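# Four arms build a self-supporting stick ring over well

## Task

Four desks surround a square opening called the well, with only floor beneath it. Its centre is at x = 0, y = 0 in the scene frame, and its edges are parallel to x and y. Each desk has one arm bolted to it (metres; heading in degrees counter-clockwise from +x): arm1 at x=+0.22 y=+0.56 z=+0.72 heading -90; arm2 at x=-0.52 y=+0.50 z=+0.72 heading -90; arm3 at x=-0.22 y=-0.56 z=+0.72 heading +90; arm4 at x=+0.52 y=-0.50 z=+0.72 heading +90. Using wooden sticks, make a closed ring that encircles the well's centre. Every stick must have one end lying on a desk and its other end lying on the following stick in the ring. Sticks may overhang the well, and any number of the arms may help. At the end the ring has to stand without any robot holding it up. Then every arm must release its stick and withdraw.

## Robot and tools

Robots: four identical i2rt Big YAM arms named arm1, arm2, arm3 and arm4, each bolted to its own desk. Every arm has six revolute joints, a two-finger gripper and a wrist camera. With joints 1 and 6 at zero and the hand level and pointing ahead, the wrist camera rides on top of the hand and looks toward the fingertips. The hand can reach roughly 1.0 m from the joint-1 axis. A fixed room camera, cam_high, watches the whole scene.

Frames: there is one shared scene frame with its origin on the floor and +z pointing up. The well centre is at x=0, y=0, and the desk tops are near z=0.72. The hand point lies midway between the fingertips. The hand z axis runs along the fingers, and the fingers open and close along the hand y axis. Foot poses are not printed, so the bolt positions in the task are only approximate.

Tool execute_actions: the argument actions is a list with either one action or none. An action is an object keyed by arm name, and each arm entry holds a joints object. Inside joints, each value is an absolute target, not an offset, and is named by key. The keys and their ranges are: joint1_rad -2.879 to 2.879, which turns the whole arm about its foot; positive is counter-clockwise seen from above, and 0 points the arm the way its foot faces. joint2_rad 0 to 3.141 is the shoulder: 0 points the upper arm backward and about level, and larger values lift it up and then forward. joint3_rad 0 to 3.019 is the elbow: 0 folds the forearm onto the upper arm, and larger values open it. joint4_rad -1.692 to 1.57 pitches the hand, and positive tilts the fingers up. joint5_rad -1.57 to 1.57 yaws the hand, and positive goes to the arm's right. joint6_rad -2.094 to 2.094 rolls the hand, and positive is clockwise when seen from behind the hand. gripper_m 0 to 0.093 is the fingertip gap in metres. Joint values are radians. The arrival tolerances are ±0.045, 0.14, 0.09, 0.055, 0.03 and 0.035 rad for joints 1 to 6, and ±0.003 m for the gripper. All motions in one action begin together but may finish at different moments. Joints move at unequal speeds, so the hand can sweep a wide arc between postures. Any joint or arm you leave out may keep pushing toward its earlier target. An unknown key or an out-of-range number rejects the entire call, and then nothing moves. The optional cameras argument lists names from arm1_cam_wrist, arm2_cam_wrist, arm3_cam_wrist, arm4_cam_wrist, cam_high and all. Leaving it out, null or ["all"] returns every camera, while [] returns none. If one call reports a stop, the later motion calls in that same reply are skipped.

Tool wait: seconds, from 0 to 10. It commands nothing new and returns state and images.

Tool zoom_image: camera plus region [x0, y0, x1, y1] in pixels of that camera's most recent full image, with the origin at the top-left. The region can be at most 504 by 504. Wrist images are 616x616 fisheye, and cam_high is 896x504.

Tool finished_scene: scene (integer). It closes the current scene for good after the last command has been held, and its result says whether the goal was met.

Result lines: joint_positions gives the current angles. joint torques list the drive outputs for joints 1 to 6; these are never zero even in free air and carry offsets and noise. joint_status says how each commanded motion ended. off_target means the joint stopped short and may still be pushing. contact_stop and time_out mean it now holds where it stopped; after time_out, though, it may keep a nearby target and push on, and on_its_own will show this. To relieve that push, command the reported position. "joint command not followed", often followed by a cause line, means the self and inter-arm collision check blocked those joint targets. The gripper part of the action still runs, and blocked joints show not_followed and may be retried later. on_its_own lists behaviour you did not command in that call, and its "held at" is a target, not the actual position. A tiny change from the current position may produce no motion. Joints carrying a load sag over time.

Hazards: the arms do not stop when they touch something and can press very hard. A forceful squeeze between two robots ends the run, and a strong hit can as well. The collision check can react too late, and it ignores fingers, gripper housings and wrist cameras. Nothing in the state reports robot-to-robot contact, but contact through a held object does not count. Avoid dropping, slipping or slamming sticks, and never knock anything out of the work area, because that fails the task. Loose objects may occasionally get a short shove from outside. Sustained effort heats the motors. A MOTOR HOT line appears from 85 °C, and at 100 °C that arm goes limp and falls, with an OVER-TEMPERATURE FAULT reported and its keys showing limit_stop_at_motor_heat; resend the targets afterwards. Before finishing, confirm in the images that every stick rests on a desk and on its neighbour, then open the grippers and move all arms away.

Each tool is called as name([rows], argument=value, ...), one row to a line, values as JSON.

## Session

execute_actions(actions=[])

zoom_image(camera="cam_high", region=[250, 60, 700, 500])

Scene clock: 0.00 s.
Joint torques (N m, as the arm reports them, + toward a larger angle): no reading
Motor temperatures (°C, as the motors report them): arm1=[22 24 32 24 25 24] | arm2=[22 26 27 24 25 24] | arm3=[21 23 26 26 24 25] | arm4=[23 26 28 25 24 22]
arm1.joint_positions: joint1_rad=+0.116 joint2_rad=+0.548 joint3_rad=+1.380 joint4_rad=-1.406 joint5_rad=+0.005 joint6_rad=-0.104 gripper_m=+0.094
arm1.joint_status: not commanded
arm1.hand: x=+0.2439 y=+0.3715 z=+1.2854 quat_wxyz=(-0.345, -0.540, -0.689, +0.339) (m; scene frame)
arm2.joint_positions: joint1_rad=-0.216 joint2_rad=+0.521 joint3_rad=+1.420 joint4_rad=-1.319 joint5_rad=+0.227 joint6_rad=-0.478 gripper_m=+0.095
arm2.joint_status: not commanded
arm2.hand: x=-0.5848 y=+0.3242 z=+1.3588 quat_wxyz=(-0.146, -0.544, -0.633, +0.531) (m; scene frame)
arm3.joint_positions: joint1_rad=+0.400 joint2_rad=+0.613 joint3_rad=+1.470 joint4_rad=-1.335 joint5_rad=+0.293 joint6_rad=-0.364 gripper_m=+0.094
arm3.joint_status: not commanded
arm3.hand: x=-0.2611 y=-0.3400 z=+1.4070 quat_wxyz=(-0.438, +0.756, -0.390, -0.289) (m; scene frame)
arm4.joint_positions: joint1_rad=+0.405 joint2_rad=+0.474 joint3_rad=+1.435 joint4_rad=-1.374 joint5_rad=+0.126 joint6_rad=+0.435 gripper_m=+0.094
arm4.joint_status: not commanded
arm4.hand: x=+0.4763 y=-0.3490 z=+1.3241 quat_wxyz=(-0.259, +0.548, -0.630, -0.486) (m; scene frame)
pictures: arm1_cam_wrist, arm2_cam_wrist, arm3_cam_wrist, arm4_cam_wrist, cam_high
Images, in order (width x height): arm1_cam_wrist 616x616, arm2_cam_wrist 616x616, arm3_cam_wrist 616x616, arm4_cam_wrist 616x616, cam_high 896x504.

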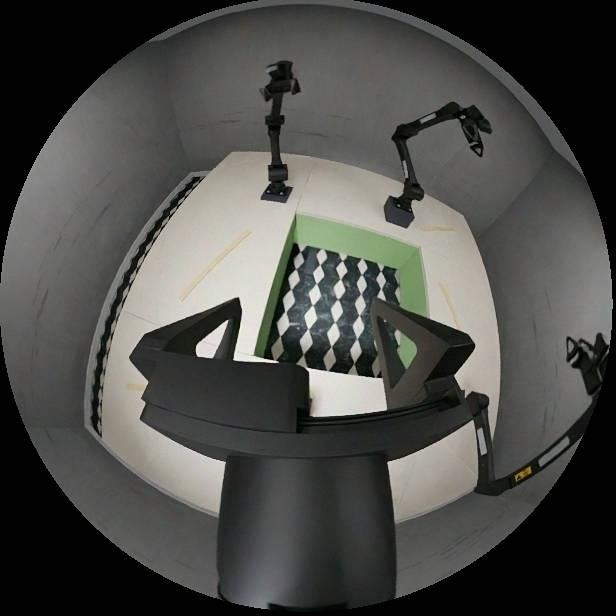

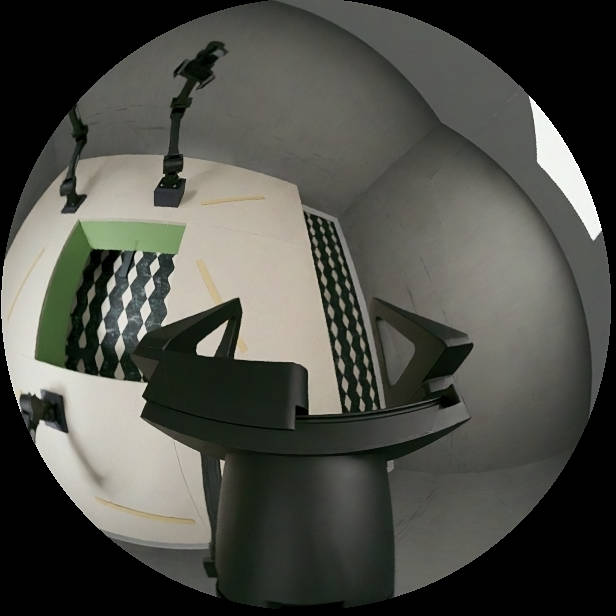

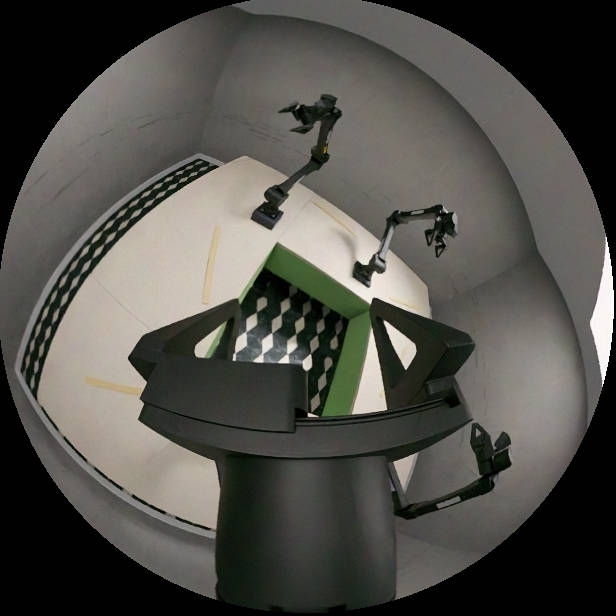

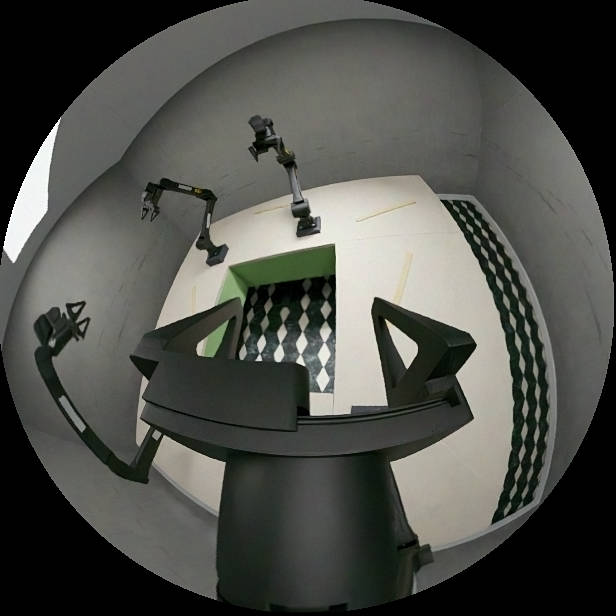

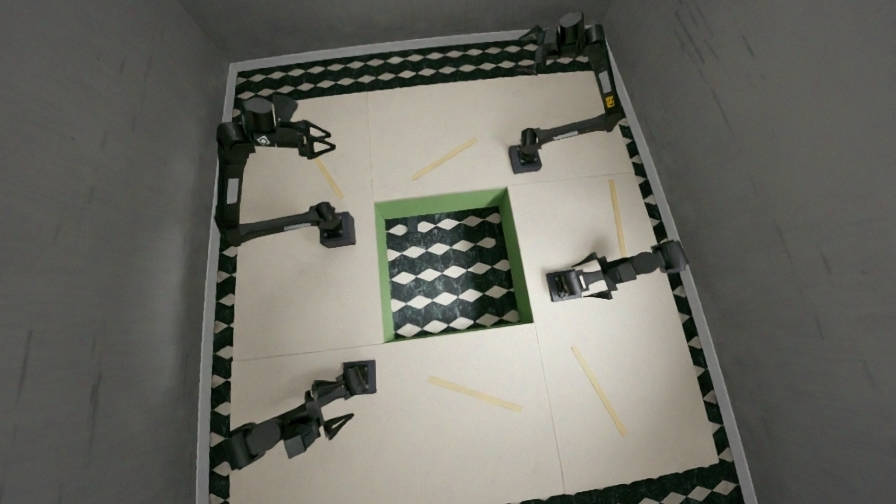

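Region (250, 60, 700, 500) of cam_high's 896x504 image, scaled by 1.120, with more detail than that image has; it fills the top 493 rows of this view, and the rest is white.

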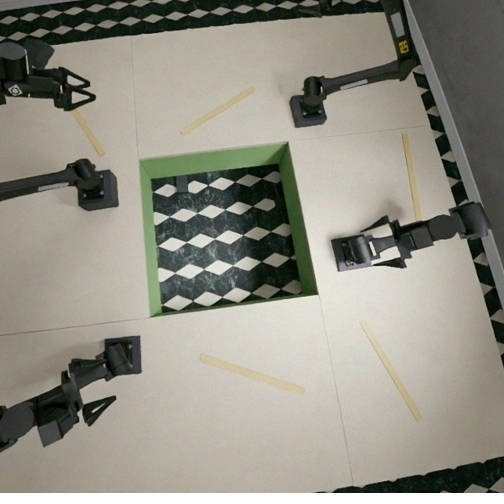

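execute_actions([
  {"arm1":{"joints":{"joint1_rad":1.63,"joint2_rad":1.672,"joint3_rad":1.024,"joint4_rad":-0.893,"joint5_rad":0,"joint6_rad":-0.26}},"arm2":{"joints":{"joint1_rad":-0.352,"joint2_rad":1.642,"joint3_rad":0.872,"joint4_rad":-0.765,"joint5_rad":0,"joint6_rad":-0.82}},"arm3":{"joints":{"joint1_rad":1.70,"joint2_rad":1.655,"joint3_rad":0.718,"joint4_rad":-0.59,"joint5_rad":0,"joint6_rad":-0.31}},"arm4":{"joints":{"joint1_rad":-0.17,"joint2_rad":1.728,"joint3_rad":1.102,"joint4_rad":-0.91,"joint5_rad":0,"joint6_rad":0.225}}},
])

Scene clock: 30.93 s.
Joint torques (N m, as the arm reports them, + toward a larger angle): arm1=[  0.45 -12.59   7.43  -0.14   0.06  -0.04] | arm2=[-0.79 -9.59  7.87  0.91 -0.02 -0.27] | arm3=[-0.1  -6.35  6.6   1.24  0.18  0.05] | arm4=[ -0.31 -15.56   7.21   1.19   0.06  -0.09]
Motor temperatures (°C, as the motors report them): arm1=[22 24 35 24 25 24] | arm2=[22 26 29 24 25 24] | arm3=[21 23 29 26 24 25] | arm4=[23 26 31 25 24 22]
arm1.joint_positions: joint1_rad=+1.636 joint2_rad=+1.667 joint3_rad=+1.025 joint4_rad=-0.899 joint5_rad=-0.001 joint6_rad=-0.253 gripper_m=+0.094
arm1.joint_status: all done
arm1.hand: x=+0.6546 y=+0.5986 z=+0.7734 quat_wxyz=(-0.013, +0.170, -0.985, +0.008) (m; scene frame)
arm2.joint_positions: joint1_rad=-0.345 joint2_rad=+1.643 joint3_rad=+0.853 joint4_rad=-0.778 joint5_rad=+0.003 joint6_rad=-0.806 gripper_m=+0.095
arm2.joint_status: all done
arm2.hand: x=-0.6414 y=+0.1332 z=+0.7670 quat_wxyz=(+0.008, -0.515, -0.857, +0.005) (m; scene frame)
arm3.joint_positions: joint1_rad=+1.695 joint2_rad=+1.656 joint3_rad=+0.710 joint4_rad=-0.608 joint5_rad=-0.001 joint6_rad=-0.317 gripper_m=+0.094
arm3.joint_status: all done
arm3.hand: x=-0.5622 y=-0.6151 z=+0.7730 quat_wxyz=(+0.005, +0.972, +0.235, -0.010) (m; scene frame)
arm4.joint_positions: joint1_rad=-0.168 joint2_rad=+1.733 joint3_rad=+1.101 joint4_rad=-0.923 joint5_rad=+0.001 joint6_rad=+0.238 gripper_m=+0.094
arm4.joint_status: all done
arm4.hand: x=+0.6129 y=-0.0479 z=+0.7714 quat_wxyz=(-0.013, +0.536, -0.844, -0.006) (m; scene frame)
pictures: arm1_cam_wrist, arm2_cam_wrist, arm3_cam_wrist, arm4_cam_wrist, cam_high
Images, in order (width x height): arm1_cam_wrist 616x616, arm2_cam_wrist 616x616, arm3_cam_wrist 616x616, arm4_cam_wrist 616x616, cam_high 896x504.

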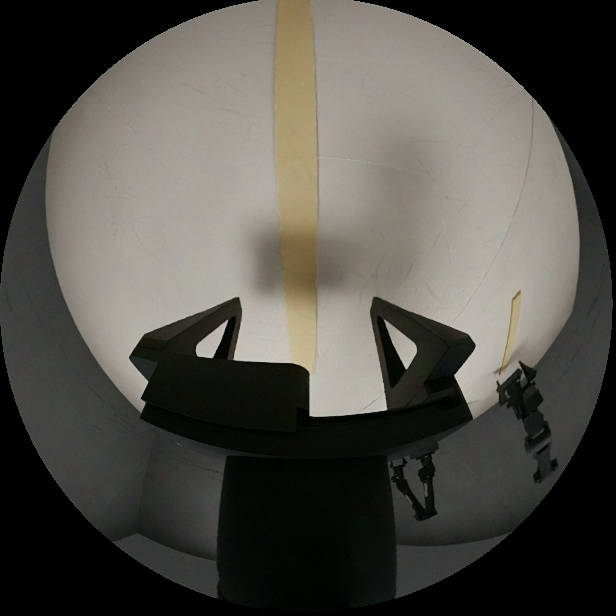

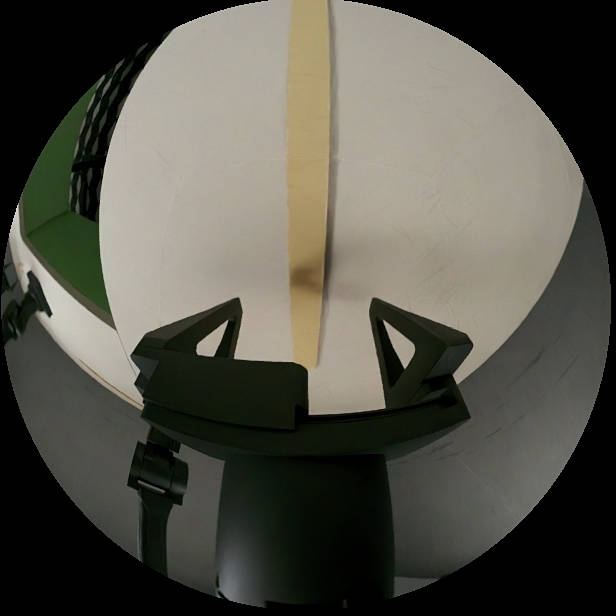

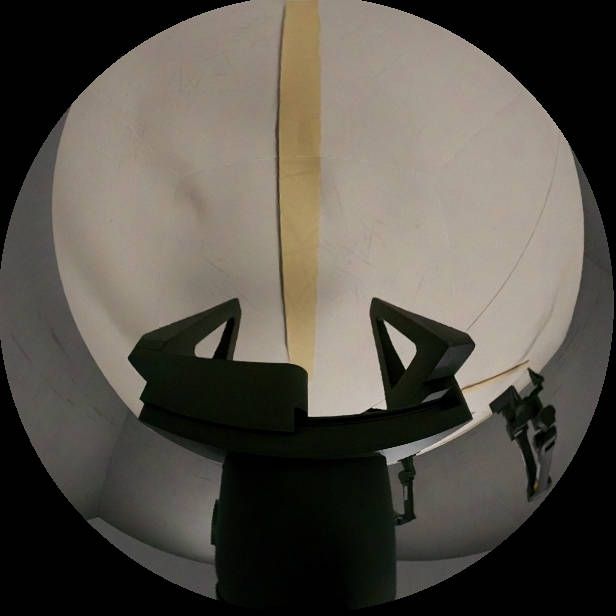

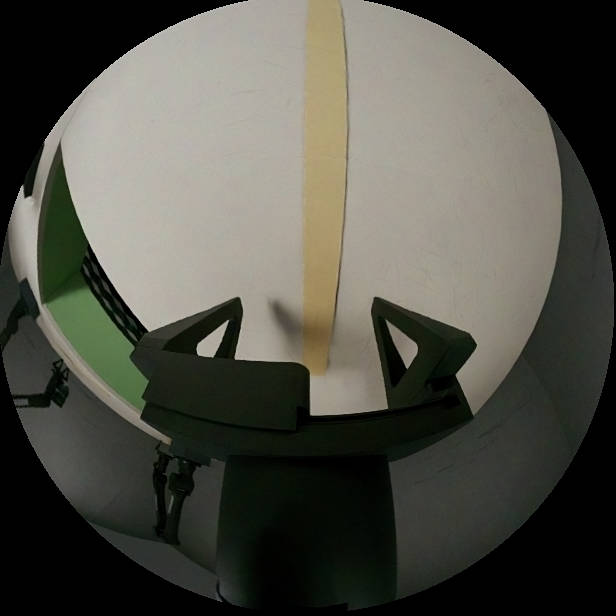

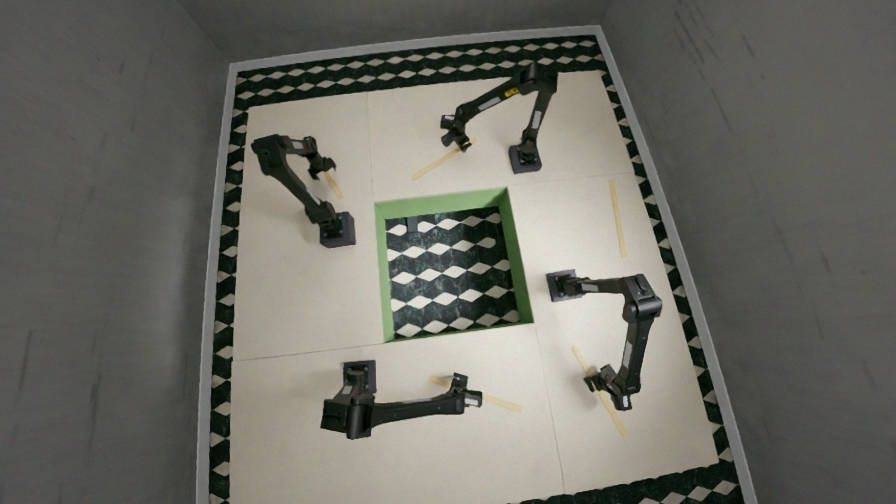

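execute_actions([
  {"arm1":{"joints":{"joint1_rad":1.655,"joint2_rad":1.76,"joint3_rad":1.008,"joint4_rad":-0.797,"joint6_rad":-0.27,"gripper_m":0.06}},"arm2":{"joints":{"joint2_rad":1.73,"joint3_rad":0.832,"joint4_rad":-0.632,"joint6_rad":-0.775,"gripper_m":0.06}},"arm3":{"joints":{"joint2_rad":1.748,"joint3_rad":0.672,"joint4_rad":-0.455,"gripper_m":0.06}},"arm4":{"joints":{"joint1_rad":-0.20,"joint2_rad":1.815,"joint3_rad":1.094,"joint4_rad":-0.835,"gripper_m":0.07}}},
], cameras=["arm1_cam_wrist","arm2_cam_wrist","arm3_cam_wrist","arm4_cam_wrist"])

Scene clock: 61.00 s.
Joint torques (N m, as the arm reports them, + toward a larger angle): arm1=[  1.6  -13.25   6.89   0.06   0.07  -0.06] | arm2=[ -0.86 -10.15   5.8    1.04   0.01   0.01] | arm3=[-0.1  -6.65  5.06  1.27  0.14  0.04] | arm4=[ -0.65 -15.33   6.43   1.07   0.09  -0.09]
Motor temperatures (°C, as the motors report them): arm1=[22 25 35 24 25 24] | arm2=[22 27 29 24 25 24] | arm3=[21 24 27 26 24 25] | arm4=[23 27 31 25 24 22]
arm1.joint_positions: joint1_rad=+1.649 joint2_rad=+1.755 joint3_rad=+1.010 joint4_rad=-0.809 joint5_rad=-0.001 joint6_rad=-0.262 gripper_m=+0.060
arm1.joint_status: all done
arm1.hand: x=+0.6577 y=+0.6040 z=+0.7324 quat_wxyz=(-0.006, +0.180, -0.984, +0.007) (m; scene frame)
arm2.joint_positions: joint1_rad=-0.345 joint2_rad=+1.733 joint3_rad=+0.830 joint4_rad=-0.649 joint5_rad=+0.002 joint6_rad=-0.791 gripper_m=+0.060
arm2.joint_status: all done
arm2.hand: x=-0.6435 y=+0.1285 z=+0.7285 quat_wxyz=(+0.005, -0.521, -0.853, +0.013) (m; scene frame)
arm3.joint_positions: joint1_rad=+1.696 joint2_rad=+1.752 joint3_rad=+0.668 joint4_rad=-0.472 joint5_rad=-0.001 joint6_rad=-0.317 gripper_m=+0.060
arm3.joint_status: all done
arm3.hand: x=-0.5522 y=-0.6140 z=+0.7340 quat_wxyz=(+0.004, +0.972, +0.235, -0.009) (m; scene frame)
arm4.joint_positions: joint1_rad=-0.191 joint2_rad=+1.811 joint3_rad=+1.097 joint4_rad=-0.845 joint5_rad=+0.000 joint6_rad=+0.237 gripper_m=+0.070
arm4.joint_status: all done
arm4.hand: x=+0.6251 y=-0.0425 z=+0.7358 quat_wxyz=(-0.011, +0.526, -0.850, -0.005) (m; scene frame)
pictures: arm1_cam_wrist, arm2_cam_wrist, arm3_cam_wrist, arm4_cam_wrist
Images, in order (width x height): arm1_cam_wrist 616x616, arm2_cam_wrist 616x616, arm3_cam_wrist 616x616, arm4_cam_wrist 616x616.

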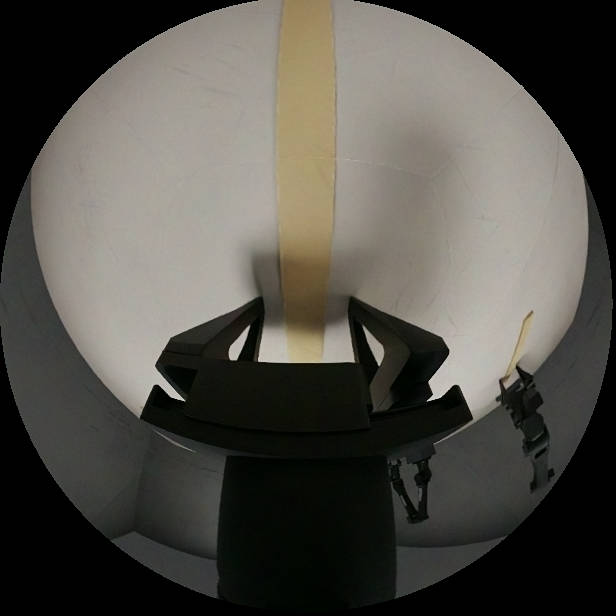

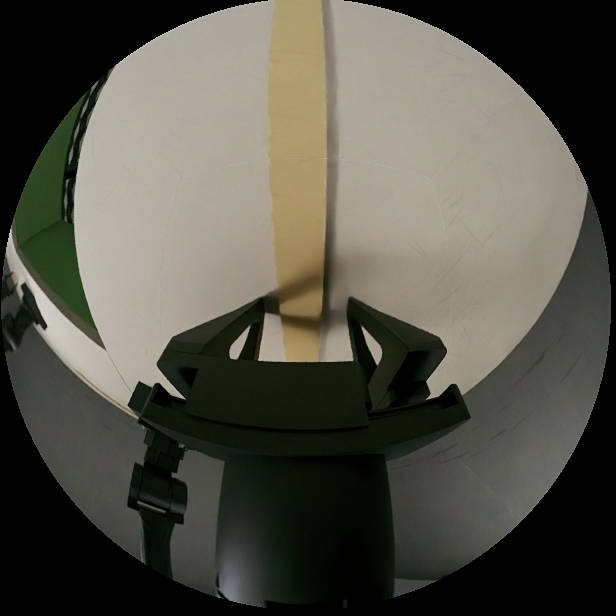

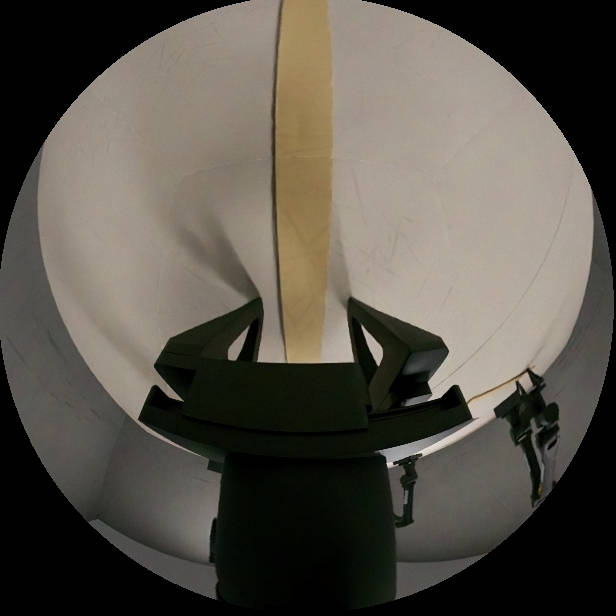

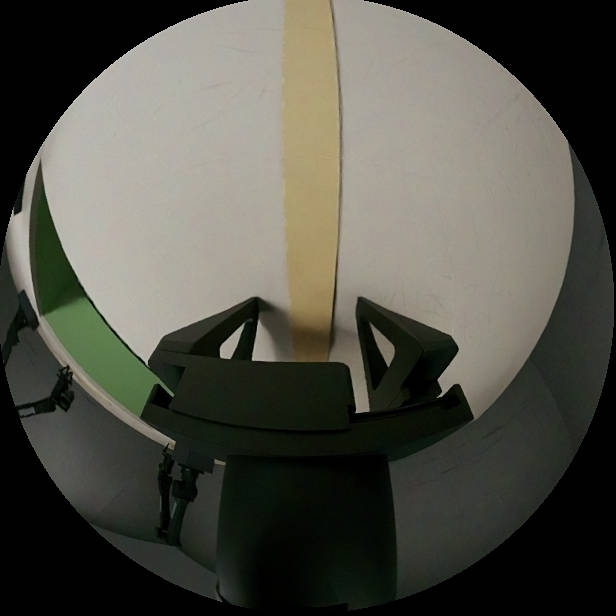

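Press down slightly, then close.

execute_actions([
  {"arm1":{"joints":{"joint2_rad":1.78,"gripper_m":0.04}},"arm2":{"joints":{"joint2_rad":1.755,"gripper_m":0.045}},"arm3":{"joints":{"joint2_rad":1.772,"gripper_m":0.04}},"arm4":{"joints":{"joint2_rad":1.835,"gripper_m":0.045}}},
], cameras=[])

execute_actions([
  {"arm1":{"joints":{"gripper_m":0.0}},"arm2":{"joints":{"gripper_m":0.0}},"arm3":{"joints":{"gripper_m":0.0}},"arm4":{"joints":{"gripper_m":0.0}}},
], cameras=[])

Scene clock: 68.57 s.
Joint torques (N m, as the arm reports them, + toward a larger angle): arm1=[  1.13 -12.08   6.81   0.03   0.06  -0.05] | arm2=[-0.76 -8.17  5.8   0.99  0.17  0.01] | arm3=[-0.24 -5.19  5.03  1.13 -0.04  0.05] | arm4=[ -0.89 -13.38   6.41   1.08   0.09  -0.09]
Motor temperatures (°C, as the motors report them): arm1=[22 26 34 24 25 24] | arm2=[22 27 28 24 25 24] | arm3=[21 24 27 26 24 25] | arm4=[23 27 30 25 24 22]
arm1.joint_positions: joint1_rad=+1.649 joint2_rad=+1.756 joint3_rad=+1.010 joint4_rad=-0.809 joint5_rad=-0.001 joint6_rad=-0.262 gripper_m=+0.040
arm1.joint_status: all done
arm1.hand: x=+0.6575 y=+0.6040 z=+0.7319 quat_wxyz=(-0.006, +0.181, -0.984, +0.007) (m; scene frame)
arm2.joint_positions: joint1_rad=-0.345 joint2_rad=+1.733 joint3_rad=+0.830 joint4_rad=-0.649 joint5_rad=-0.001 joint6_rad=-0.790 gripper_m=+0.045
arm2.joint_status: all done
arm2.hand: x=-0.6429 y=+0.1283 z=+0.7284 quat_wxyz=(+0.004, -0.522, -0.853, +0.012) (m; scene frame)
arm3.joint_positions: joint1_rad=+1.696 joint2_rad=+1.755 joint3_rad=+0.668 joint4_rad=-0.471 joint5_rad=+0.004 joint6_rad=-0.317 gripper_m=+0.040
arm3.joint_status: all done
arm3.hand: x=-0.5522 y=-0.6132 z=+0.7331 quat_wxyz=(+0.002, +0.972, +0.235, -0.008) (m; scene frame)
arm4.joint_positions: joint1_rad=-0.191 joint2_rad=+1.812 joint3_rad=+1.097 joint4_rad=-0.845 joint5_rad=+0.000 joint6_rad=+0.237 gripper_m=+0.045
arm4.joint_status: all done
arm4.hand: x=+0.6251 y=-0.0427 z=+0.7352 quat_wxyz=(-0.011, +0.526, -0.850, -0.004) (m; scene frame)
pictures: none
No camera images: the call's "cameras" was empty. Leave "cameras" out to get every camera's image.

Scene clock: 69.17 s.
Joint torques (N m, as the arm reports them, + toward a larger angle): arm1=[  1.31 -12.04   6.82   0.03   0.07  -0.06] | arm2=[-0.89 -8.54  5.74  1.03  0.15  0.01] | arm3=[-0.2  -5.22  5.04  1.1   0.03  0.04] | arm4=[ -0.89 -13.46   6.41   1.07   0.11  -0.09]
Motor temperatures (°C, as the motors report them): arm1=[22 26 34 24 25 24] | arm2=[22 27 28 24 25 24] | arm3=[21 24 27 26 24 25] | arm4=[23 27 30 25 24 22]
arm1.joint_positions: joint1_rad=+1.649 joint2_rad=+1.757 joint3_rad=+1.010 joint4_rad=-0.808 joint5_rad=-0.001 joint6_rad=-0.263 gripper_m=+0.027
arm1.joint_status: gripper_m off_target (ended at +0.027, target +0.000)
arm1.hand: x=+0.6577 y=+0.6040 z=+0.7318 quat_wxyz=(-0.006, +0.181, -0.983, +0.007) (m; scene frame)
arm2.joint_positions: joint1_rad=-0.345 joint2_rad=+1.734 joint3_rad=+0.830 joint4_rad=-0.647 joint5_rad=-0.001 joint6_rad=-0.790 gripper_m=+0.027
arm2.joint_status: gripper_m off_target (ended at +0.027, target +0.000)
arm2.hand: x=-0.6429 y=+0.1282 z=+0.7279 quat_wxyz=(+0.004, -0.522, -0.853, +0.012) (m; scene frame)
arm3.joint_positions: joint1_rad=+1.696 joint2_rad=+1.755 joint3_rad=+0.668 joint4_rad=-0.470 joint5_rad=+0.002 joint6_rad=-0.317 gripper_m=+0.027
arm3.joint_status: gripper_m off_target (ended at +0.027, target +0.000)
arm3.hand: x=-0.5520 y=-0.6134 z=+0.7329 quat_wxyz=(+0.003, +0.972, +0.235, -0.008) (m; scene frame)
arm4.joint_positions: joint1_rad=-0.191 joint2_rad=+1.813 joint3_rad=+1.097 joint4_rad=-0.845 joint5_rad=+0.000 joint6_rad=+0.237 gripper_m=+0.027
arm4.joint_status: gripper_m off_target (ended at +0.027, target +0.000)
arm4.hand: x=+0.6250 y=-0.0427 z=+0.7351 quat_wxyz=(-0.011, +0.527, -0.850, -0.004) (m; scene frame)
pictures: none
No camera images: the call's "cameras" was empty. Leave "cameras" out to get every camera's image.

execute_actions([
  {"arm1":{"joints":{"joint2_rad":1.4}},"arm2":{"joints":{"joint2_rad":1.65}},"arm3":{"joints":{"joint2_rad":1.45}},"arm4":{"joints":{"joint2_rad":1.48}}},
], cameras=[])

execute_actions([
  {"arm1":{"joints":{"joint2_rad":1.08,"joint3_rad":0.592,"joint4_rad":-0.574,"joint5_rad":-0.199,"joint6_rad":-0.65}},"arm3":{"joints":{"joint2_rad":1.27,"joint3_rad":0.505,"joint4_rad":-0.27,"joint5_rad":-0.22,"joint6_rad":-0.655}},"arm4":{"joints":{"joint3_rad":0.83,"joint4_rad":-0.9}},"arm2":{"joints":{"joint6_rad":-0.2}}},
])

Scene clock: 90.97 s.
Joint torques (N m, as the arm reports them, + toward a larger angle): arm1=[  1.06 -10.09   9.94   0.62   0.08  -0.03] | arm2=[ -0.79 -10.59   6.53   1.01   0.15   0.01] | arm3=[-0.17 -4.86  8.55  1.7   0.03  0.05] | arm4=[ -0.88 -11.94   9.61   1.79   0.11  -0.09]
Motor temperatures (°C, as the motors report them): arm1=[22 26 34 24 25 24] | arm2=[22 27 28 24 25 24] | arm3=[21 24 27 26 24 25] | arm4=[23 27 30 25 24 22]
arm1.joint_positions: joint1_rad=+1.649 joint2_rad=+1.392 joint3_rad=+0.999 joint4_rad=-0.808 joint5_rad=-0.001 joint6_rad=-0.263 gripper_m=+0.027
arm1.joint_status: all done
arm1.hand: x=+0.6779 y=+0.6081 z=+0.8865 quat_wxyz=(-0.181, +0.179, -0.967, +0.021) (m; scene frame)
arm2.joint_positions: joint1_rad=-0.345 joint2_rad=+1.668 joint3_rad=+0.827 joint4_rad=-0.646 joint5_rad=-0.001 joint6_rad=-0.789 gripper_m=+0.027
arm2.joint_status: all done
arm2.hand: x=-0.6458 y=+0.1185 z=+0.7522 quat_wxyz=(-0.004, -0.521, -0.852, +0.044) (m; scene frame)
arm3.joint_positions: joint1_rad=+1.696 joint2_rad=+1.449 joint3_rad=+0.663 joint4_rad=-0.470 joint5_rad=+0.002 joint6_rad=-0.317 gripper_m=+0.027
arm3.joint_status: all done
arm3.hand: x=-0.6014 y=-0.6203 z=+0.8372 quat_wxyz=(-0.009, +0.960, +0.231, -0.157) (m; scene frame)
arm4.joint_positions: joint1_rad=-0.191 joint2_rad=+1.476 joint3_rad=+1.080 joint4_rad=-0.845 joint5_rad=+0.000 joint6_rad=+0.237 gripper_m=+0.027
arm4.joint_status: all done
arm4.hand: x=+0.6269 y=-0.0280 z=+0.8837 quat_wxyz=(-0.122, +0.520, -0.837, -0.117) (m; scene frame)
pictures: none
No camera images: the call's "cameras" was empty. Leave "cameras" out to get every camera's image.

Scene clock: 92.53 s.
Joint torques (N m, as the arm reports them, + toward a larger angle): arm1=[ 1.33 -5.48  9.6   0.97 -0.24 -0.04] | arm2=[ -0.81 -10.84   6.57   1.14   0.2   -0.01] | arm3=[-0.16 -3.16  8.71  2.59 -0.17 -0.11] | arm4=[ -0.86 -10.39   8.     0.55   0.1   -0.09]
Motor temperatures (°C, as the motors report them): arm1=[22 25 35 24 25 24] | arm2=[22 27 28 24 25 24] | arm3=[21 24 27 26 24 25] | arm4=[23 27 30 25 24 22]
arm1.joint_positions: joint1_rad=+1.649 joint2_rad=+1.076 joint3_rad=+0.585 joint4_rad=-0.593 joint5_rad=-0.196 joint6_rad=-0.643 gripper_m=+0.027
arm1.joint_status: all done
arm1.hand: x=+0.5642 y=+0.6297 z=+0.8483 quat_wxyz=(-0.253, +0.374, -0.892, -0.022) (m; scene frame)
arm2.joint_positions: joint1_rad=-0.345 joint2_rad=+1.668 joint3_rad=+0.827 joint4_rad=-0.646 joint5_rad=-0.001 joint6_rad=-0.215 gripper_m=+0.027
arm2.joint_status: all done
arm2.hand: x=-0.6458 y=+0.1185 z=+0.7522 quat_wxyz=(-0.016, -0.741, -0.670, +0.041) (m; scene frame)
arm3.joint_positions: joint1_rad=+1.696 joint2_rad=+1.272 joint3_rad=+0.497 joint4_rad=-0.295 joint5_rad=-0.217 joint6_rad=-0.646 gripper_m=+0.027
arm3.joint_status: all done
arm3.hand: x=-0.5710 y=-0.6531 z=+0.8600 quat_wxyz=(+0.046, +0.876, +0.400, -0.266) (m; scene frame)
arm4.joint_positions: joint1_rad=-0.191 joint2_rad=+1.482 joint3_rad=+0.815 joint4_rad=-0.898 joint5_rad=+0.000 joint6_rad=+0.237 gripper_m=+0.027
arm4.joint_status: all done
arm4.hand: x=+0.5996 y=-0.1519 z=+0.7802 quat_wxyz=(-0.009, +0.527, -0.850, -0.003) (m; scene frame)
pictures: arm1_cam_wrist, arm2_cam_wrist, arm3_cam_wrist, arm4_cam_wrist, cam_high
Images, in order (width x height): arm1_cam_wrist 616x616, arm2_cam_wrist 616x616, arm3_cam_wrist 616x616, arm4_cam_wrist 616x616, cam_high 896x504.

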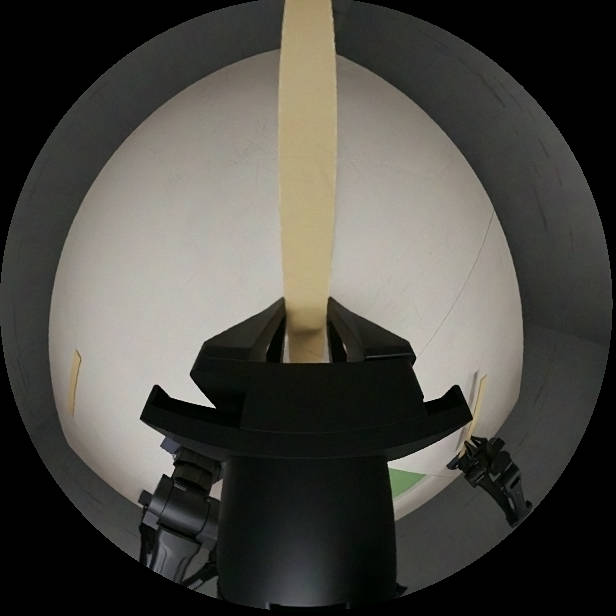

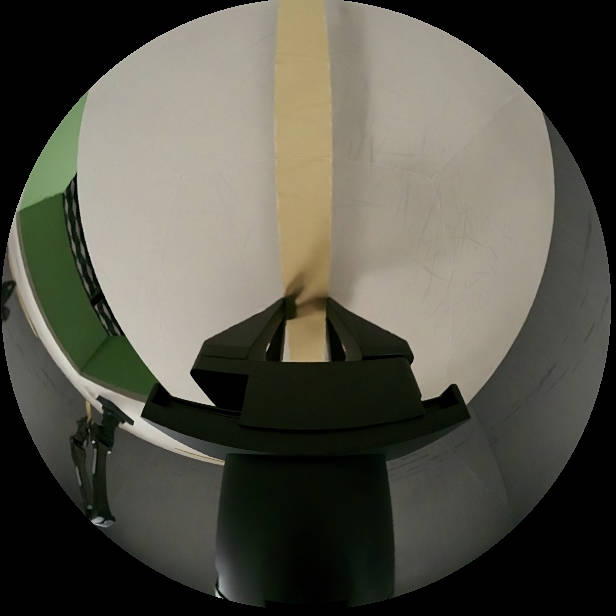

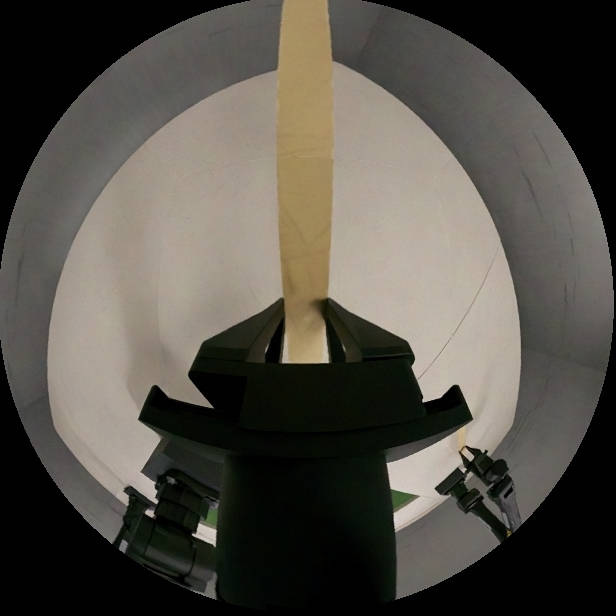

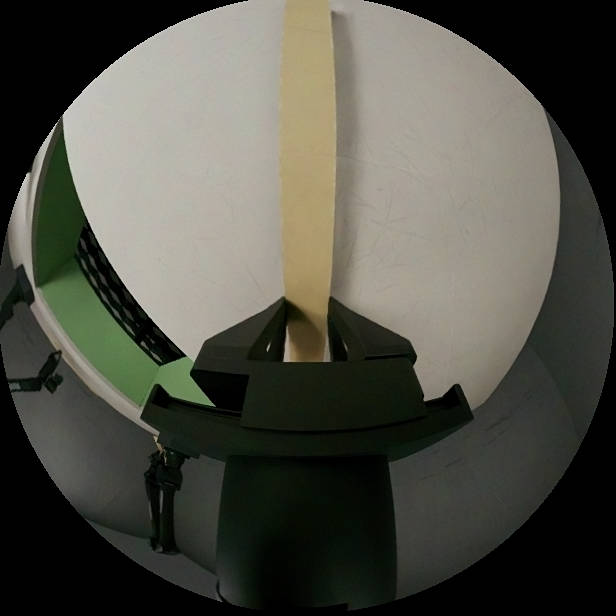

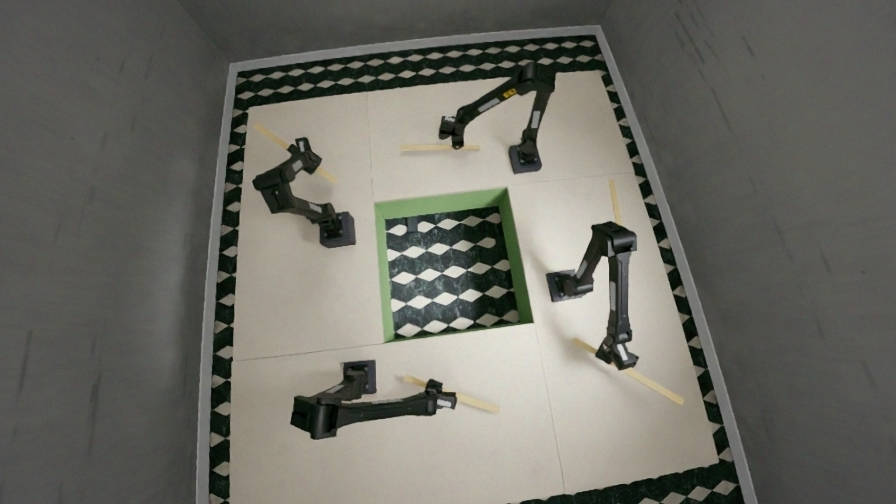

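execute_actions([
  {"arm1":{"joints":{"joint1_rad":-0.63}},"arm3":{"joints":{"joint1_rad":-0.66}}},
], cameras=[])

execute_actions([
  {"arm1":{"joints":{"joint2_rad":1.297}},"arm3":{"joints":{"joint2_rad":1.492}},"arm2":{"joints":{"joint1_rad":0.0,"joint2_rad":1.62,"joint3_rad":1.19,"joint4_rad":-0.755,"joint5_rad":-0.318,"joint6_rad":-1.35}},"arm4":{"joints":{"joint1_rad":0.05,"joint2_rad":1.57,"joint3_rad":1.228,"joint4_rad":-0.82,"joint5_rad":-0.326,"joint6_rad":-1.325}}},
], cameras=["cam_high"])

Scene clock: 105.67 s.
Joint torques (N m, as the arm reports them, + toward a larger angle): arm1=[ 0.91 -5.07  9.66  0.88 -0.22 -0.01] | arm2=[ -0.75 -10.92   6.55   1.07   0.21   0.01] | arm3=[-1.42 -3.06  8.68  2.31 -0.14 -0.08] | arm4=[ -0.89 -10.13   7.96   0.54   0.11  -0.09]
Motor temperatures (°C, as the motors report them): arm1=[22 25 36 24 25 24] | arm2=[22 27 28 24 25 24] | arm3=[21 24 28 26 24 25] | arm4=[23 27 31 25 24 22]
arm1.joint_positions: joint1_rad=-0.629 joint2_rad=+1.076 joint3_rad=+0.585 joint4_rad=-0.588 joint5_rad=-0.197 joint6_rad=-0.646 gripper_m=+0.027
arm1.joint_status: all done
arm1.hand: x=+0.0429 y=+0.2523 z=+0.8550 quat_wxyz=(-0.136, -0.651, -0.711, +0.230) (m; scene frame)
arm2.joint_positions: joint1_rad=-0.345 joint2_rad=+1.668 joint3_rad=+0.827 joint4_rad=-0.646 joint5_rad=-0.001 joint6_rad=-0.215 gripper_m=+0.027
arm2.joint_status: not commanded
arm2.hand: x=-0.6458 y=+0.1185 z=+0.7522 quat_wxyz=(-0.016, -0.741, -0.670, +0.041) (m; scene frame)
arm3.joint_positions: joint1_rad=-0.653 joint2_rad=+1.272 joint3_rad=+0.497 joint4_rad=-0.290 joint5_rad=-0.217 joint6_rad=-0.649 gripper_m=+0.027
arm3.joint_status: all done
arm3.hand: x=-0.0346 y=-0.2411 z=+0.8568 quat_wxyz=(-0.227, +0.710, -0.652, -0.138) (m; scene frame)
arm4.joint_positions: joint1_rad=-0.191 joint2_rad=+1.482 joint3_rad=+0.815 joint4_rad=-0.898 joint5_rad=+0.000 joint6_rad=+0.237 gripper_m=+0.027
arm4.joint_status: not commanded
arm4.hand: x=+0.5996 y=-0.1519 z=+0.7802 quat_wxyz=(-0.009, +0.527, -0.850, -0.003) (m; scene frame)
pictures: none
No camera images: the call's "cameras" was empty. Leave "cameras" out to get every camera's image.

Scene clock: 107.80 s.
Joint torques (N m, as the arm reports them, + toward a larger angle): arm1=[ 0.96 -7.67  8.18  0.49 -0.25 -0.02] | arm2=[ -0.96 -12.74  10.9    0.53  -0.11  -0.23] | arm3=[-1.35 -5.22  6.46  1.88 -0.15 -0.1 ] | arm4=[ -0.9  -14.56  11.13   1.57  -0.31  -0.06]
Motor temperatures (°C, as the motors report them): arm1=[22 25 36 24 25 24] | arm2=[22 27 28 24 25 24] | arm3=[21 24 28 26 24 25] | arm4=[23 27 31 25 24 22]
arm1.joint_positions: joint1_rad=-0.629 joint2_rad=+1.304 joint3_rad=+0.585 joint4_rad=-0.588 joint5_rad=-0.197 joint6_rad=-0.646 gripper_m=+0.027
arm1.joint_status: all done
arm1.hand: x=+0.0514 y=+0.2636 z=+0.7804 quat_wxyz=(-0.121, -0.674, -0.719, +0.119) (m; scene frame)
arm2.joint_positions: joint1_rad=+0.009 joint2_rad=+1.632 joint3_rad=+1.158 joint4_rad=-0.747 joint5_rad=-0.317 joint6_rad=-1.337 gripper_m=+0.027
arm2.joint_status: all done
arm2.hand: x=-0.4456 y=-0.0317 z=+0.8848 quat_wxyz=(-0.170, -0.067, -0.972, +0.149) (m; scene frame)
arm3.joint_positions: joint1_rad=-0.653 joint2_rad=+1.506 joint3_rad=+0.497 joint4_rad=-0.290 joint5_rad=-0.217 joint6_rad=-0.649 gripper_m=+0.027
arm3.joint_status: all done
arm3.hand: x=-0.0531 y=-0.2678 z=+0.7798 quat_wxyz=(-0.113, +0.717, -0.676, -0.123) (m; scene frame)
arm4.joint_positions: joint1_rad=+0.059 joint2_rad=+1.573 joint3_rad=+1.192 joint4_rad=-0.827 joint5_rad=-0.323 joint6_rad=-1.313 gripper_m=+0.027
arm4.joint_status: all done
arm4.hand: x=+0.4511 y=+0.0266 z=+0.8938 quat_wxyz=(-0.159, +0.968, -0.082, -0.176) (m; scene frame)
pictures: cam_high
Images, in order (width x height): cam_high 896x504.

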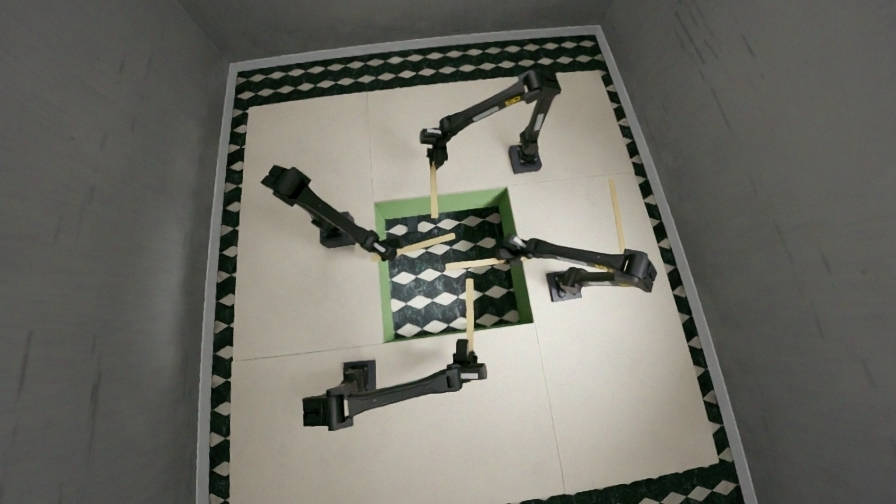

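execute_actions([
  {"arm1":{"joints":{"joint1_rad":-0.68}},"arm3":{"joints":{"joint1_rad":-0.718}},"arm2":{"joints":{"joint1_rad":0.358}},"arm4":{"joints":{"joint1_rad":0.425}}},
], cameras=[])

execute_actions([
  {"arm2":{"joints":{"joint2_rad":1.82}},"arm4":{"joints":{"joint2_rad":1.76}}},
], cameras=["cam_high","arm1_cam_wrist","arm3_cam_wrist"])

zoom_image(camera="cam_high", region=[350, 160, 560, 370])

Scene clock: 118.43 s.
Joint torques (N m, as the arm reports them, + toward a larger angle): arm1=[ 0.69 -7.8   8.18  0.49 -0.24 -0.03] | arm2=[ -0.95 -12.33  10.89   0.48  -0.15  -0.2 ] | arm3=[-1.39 -5.14  6.5   1.87 -0.12 -0.1 ] | arm4=[ -1.36 -14.66  11.07   1.56  -0.25  -0.03]
Motor temperatures (°C, as the motors report them): arm1=[22 25 36 24 25 24] | arm2=[22 27 30 24 25 24] | arm3=[21 24 27 26 24 25] | arm4=[23 27 33 25 24 22]
arm1.joint_positions: joint1_rad=-0.678 joint2_rad=+1.304 joint3_rad=+0.585 joint4_rad=-0.588 joint5_rad=-0.197 joint6_rad=-0.646 gripper_m=+0.027
arm1.joint_status: all done
arm1.hand: x=+0.0371 y=+0.2720 z=+0.7803 quat_wxyz=(-0.118, -0.691, -0.703, +0.122) (m; scene frame)
arm2.joint_positions: joint1_rad=+0.365 joint2_rad=+1.632 joint3_rad=+1.158 joint4_rad=-0.747 joint5_rad=-0.317 joint6_rad=-1.338 gripper_m=+0.027
arm2.joint_status: all done
arm2.hand: x=-0.2650 y=+0.0270 z=+0.8823 quat_wxyz=(-0.194, +0.106, -0.969, +0.114) (m; scene frame)
arm3.joint_positions: joint1_rad=-0.710 joint2_rad=+1.506 joint3_rad=+0.497 joint4_rad=-0.290 joint5_rad=-0.218 joint6_rad=-0.649 gripper_m=+0.027
arm3.joint_status: all done
arm3.hand: x=-0.0367 y=-0.2776 z=+0.7799 quat_wxyz=(-0.117, +0.698, -0.697, -0.120) (m; scene frame)
arm4.joint_positions: joint1_rad=+0.438 joint2_rad=+1.573 joint3_rad=+1.192 joint4_rad=-0.827 joint5_rad=-0.324 joint6_rad=-1.316 gripper_m=+0.027
arm4.joint_status: all done
arm4.hand: x=+0.2602 y=-0.0359 z=+0.8911 quat_wxyz=(-0.121, +0.967, +0.103, -0.202) (m; scene frame)
pictures: none
No camera images: the call's "cameras" was empty. Leave "cameras" out to get every camera's image.

Scene clock: 119.50 s.
Joint torques (N m, as the arm reports them, + toward a larger angle): arm1=[ 0.93 -7.67  8.2   0.44 -0.23 -0.02] | arm2=[ -0.95 -16.03   9.57   0.11  -0.2   -0.22] | arm3=[-1.55 -5.08  6.47  1.88 -0.12 -0.1 ] | arm4=[ -1.28 -18.94   9.93   1.15  -0.27  -0.05]
Motor temperatures (°C, as the motors report them): arm1=[22 25 36 24 25 24] | arm2=[22 27 30 24 25 24] | arm3=[21 24 27 26 24 25] | arm4=[23 27 33 25 24 22]
arm1.joint_positions: joint1_rad=-0.678 joint2_rad=+1.304 joint3_rad=+0.585 joint4_rad=-0.588 joint5_rad=-0.197 joint6_rad=-0.646 gripper_m=+0.027
arm1.joint_status: not commanded
arm1.hand: x=+0.0371 y=+0.2720 z=+0.7803 quat_wxyz=(-0.118, -0.691, -0.703, +0.122) (m; scene frame)
arm2.joint_positions: joint1_rad=+0.365 joint2_rad=+1.853 joint3_rad=+1.158 joint4_rad=-0.747 joint5_rad=-0.316 joint6_rad=-1.339 gripper_m=+0.027
arm2.joint_status: all done
arm2.hand: x=-0.2734 y=+0.0433 z=+0.7709 quat_wxyz=(-0.162, +0.089, -0.983, +0.011) (m; scene frame)
arm3.joint_positions: joint1_rad=-0.710 joint2_rad=+1.506 joint3_rad=+0.497 joint4_rad=-0.290 joint5_rad=-0.218 joint6_rad=-0.649 gripper_m=+0.027
arm3.joint_status: not commanded
arm3.hand: x=-0.0367 y=-0.2776 z=+0.7799 quat_wxyz=(-0.117, +0.698, -0.697, -0.120) (m; scene frame)
arm4.joint_positions: joint1_rad=+0.438 joint2_rad=+1.782 joint3_rad=+1.192 joint4_rad=-0.827 joint5_rad=-0.324 joint6_rad=-1.316 gripper_m=+0.027
arm4.joint_status: all done
arm4.hand: x=+0.2646 y=-0.0423 z=+0.7856 quat_wxyz=(-0.023, +0.981, +0.086, -0.171) (m; scene frame)
pictures: arm1_cam_wrist, arm3_cam_wrist, cam_high
Images, in order (width x height): arm1_cam_wrist 616x616, arm3_cam_wrist 616x616, cam_high 896x504.

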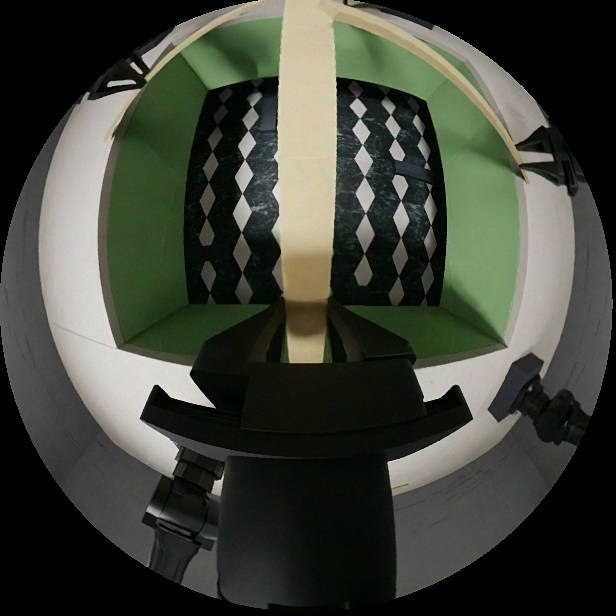

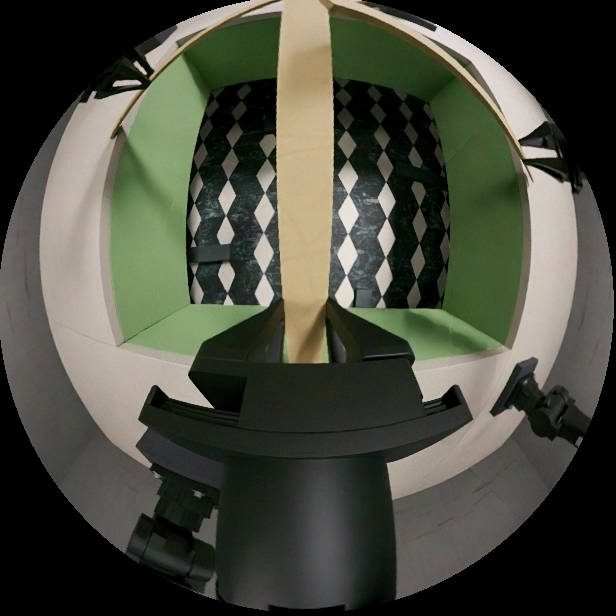

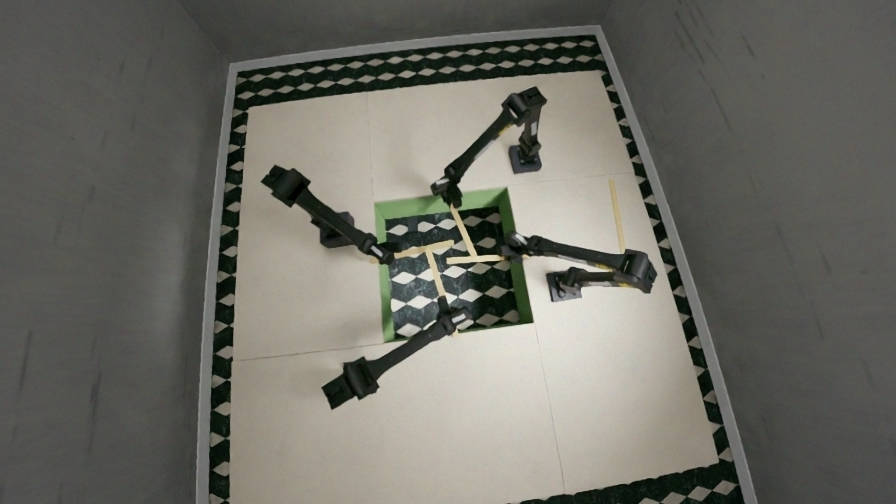

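Region (350, 160, 560, 370) of cam_high's 896x504 image, scaled by 2.400, with more detail than that image has.

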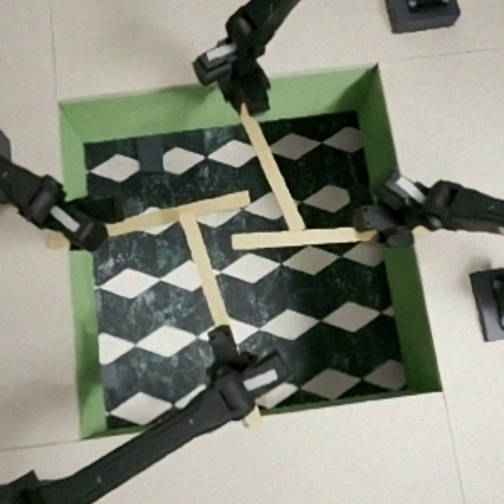

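execute_actions([
  {"arm1":{"joints":{"joint1_rad":-0.644,"joint2_rad":1.335,"joint3_rad":0.657,"joint4_rad":-0.614,"joint5_rad":-0.19,"joint6_rad":-0.608}},"arm3":{"joints":{"joint1_rad":-0.668,"joint2_rad":1.52,"joint3_rad":0.562,"joint4_rad":-0.322,"joint5_rad":-0.21,"joint6_rad":-0.60}},"arm2":{"joints":{"joint2_rad":1.84,"joint3_rad":1.216,"joint6_rad":-1.26}},"arm4":{"joints":{"joint6_rad":-1.23}}},
], cameras=["cam_high"])

zoom_image(camera="cam_high", region=[410, 210, 490, 290])

Scene clock: 136.40 s.
Joint torques (N m, as the arm reports them, + toward a larger angle): arm1=[ 1.19 -7.02 10.68 -0.3  -0.12  0.08] | arm2=[ -0.99 -14.36  10.83   0.19  -0.19  -0.03] | arm3=[ 0.33 -4.47  8.8   0.13 -0.03  0.08] | arm4=[ -1.35 -18.66   9.96   1.16  -0.26   0.15]
Motor temperatures (°C, as the motors report them): arm1=[22 25 36 24 25 24] | arm2=[22 28 30 24 25 24] | arm3=[21 24 27 26 24 25] | arm4=[23 28 33 25 24 22]
arm1.joint_positions: joint1_rad=-0.648 joint2_rad=+1.327 joint3_rad=+0.620 joint4_rad=-0.604 joint5_rad=-0.191 joint6_rad=-0.616 gripper_m=+0.027
arm1.joint_status: all done
arm1.hand: x=+0.0387 y=+0.2589 z=+0.7840 quat_wxyz=(-0.118, -0.692, -0.703, +0.117) (m; scene frame)
arm2.joint_positions: joint1_rad=+0.365 joint2_rad=+1.853 joint3_rad=+1.170 joint4_rad=-0.747 joint5_rad=-0.316 joint6_rad=-1.275 gripper_m=+0.027
arm2.joint_status: all done
arm2.hand: x=-0.2712 y=+0.0380 z=+0.7748 quat_wxyz=(-0.164, +0.059, -0.985, +0.011) (m; scene frame)
arm3.joint_positions: joint1_rad=-0.679 joint2_rad=+1.519 joint3_rad=+0.533 joint4_rad=-0.308 joint5_rad=-0.210 joint6_rad=-0.610 gripper_m=+0.027
arm3.joint_status: all done
arm3.hand: x=-0.0361 y=-0.2617 z=+0.7843 quat_wxyz=(-0.116, +0.695, -0.699, -0.121) (m; scene frame)
arm4.joint_positions: joint1_rad=+0.438 joint2_rad=+1.782 joint3_rad=+1.192 joint4_rad=-0.827 joint5_rad=-0.324 joint6_rad=-1.243 gripper_m=+0.027
arm4.joint_status: all done
arm4.hand: x=+0.2646 y=-0.0423 z=+0.7856 quat_wxyz=(-0.017, +0.984, +0.051, -0.171) (m; scene frame)
pictures: cam_high
Images, in order (width x height): cam_high 896x504.

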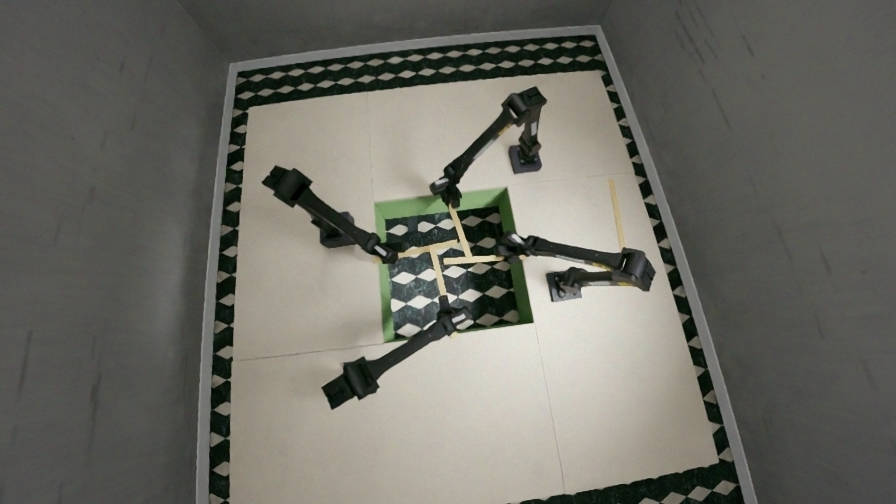

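Region (410, 210, 490, 290) of cam_high's 896x504 image, scaled by 6.300, with more detail than that image has.

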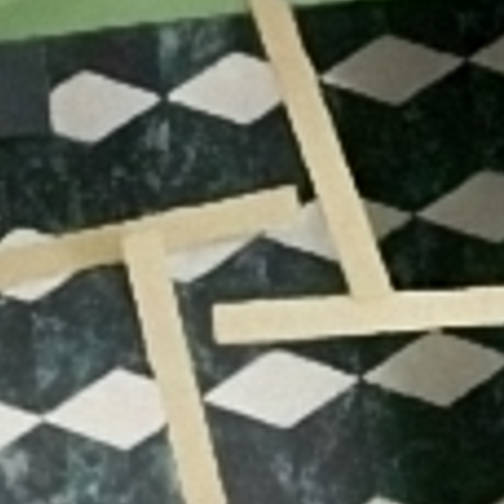

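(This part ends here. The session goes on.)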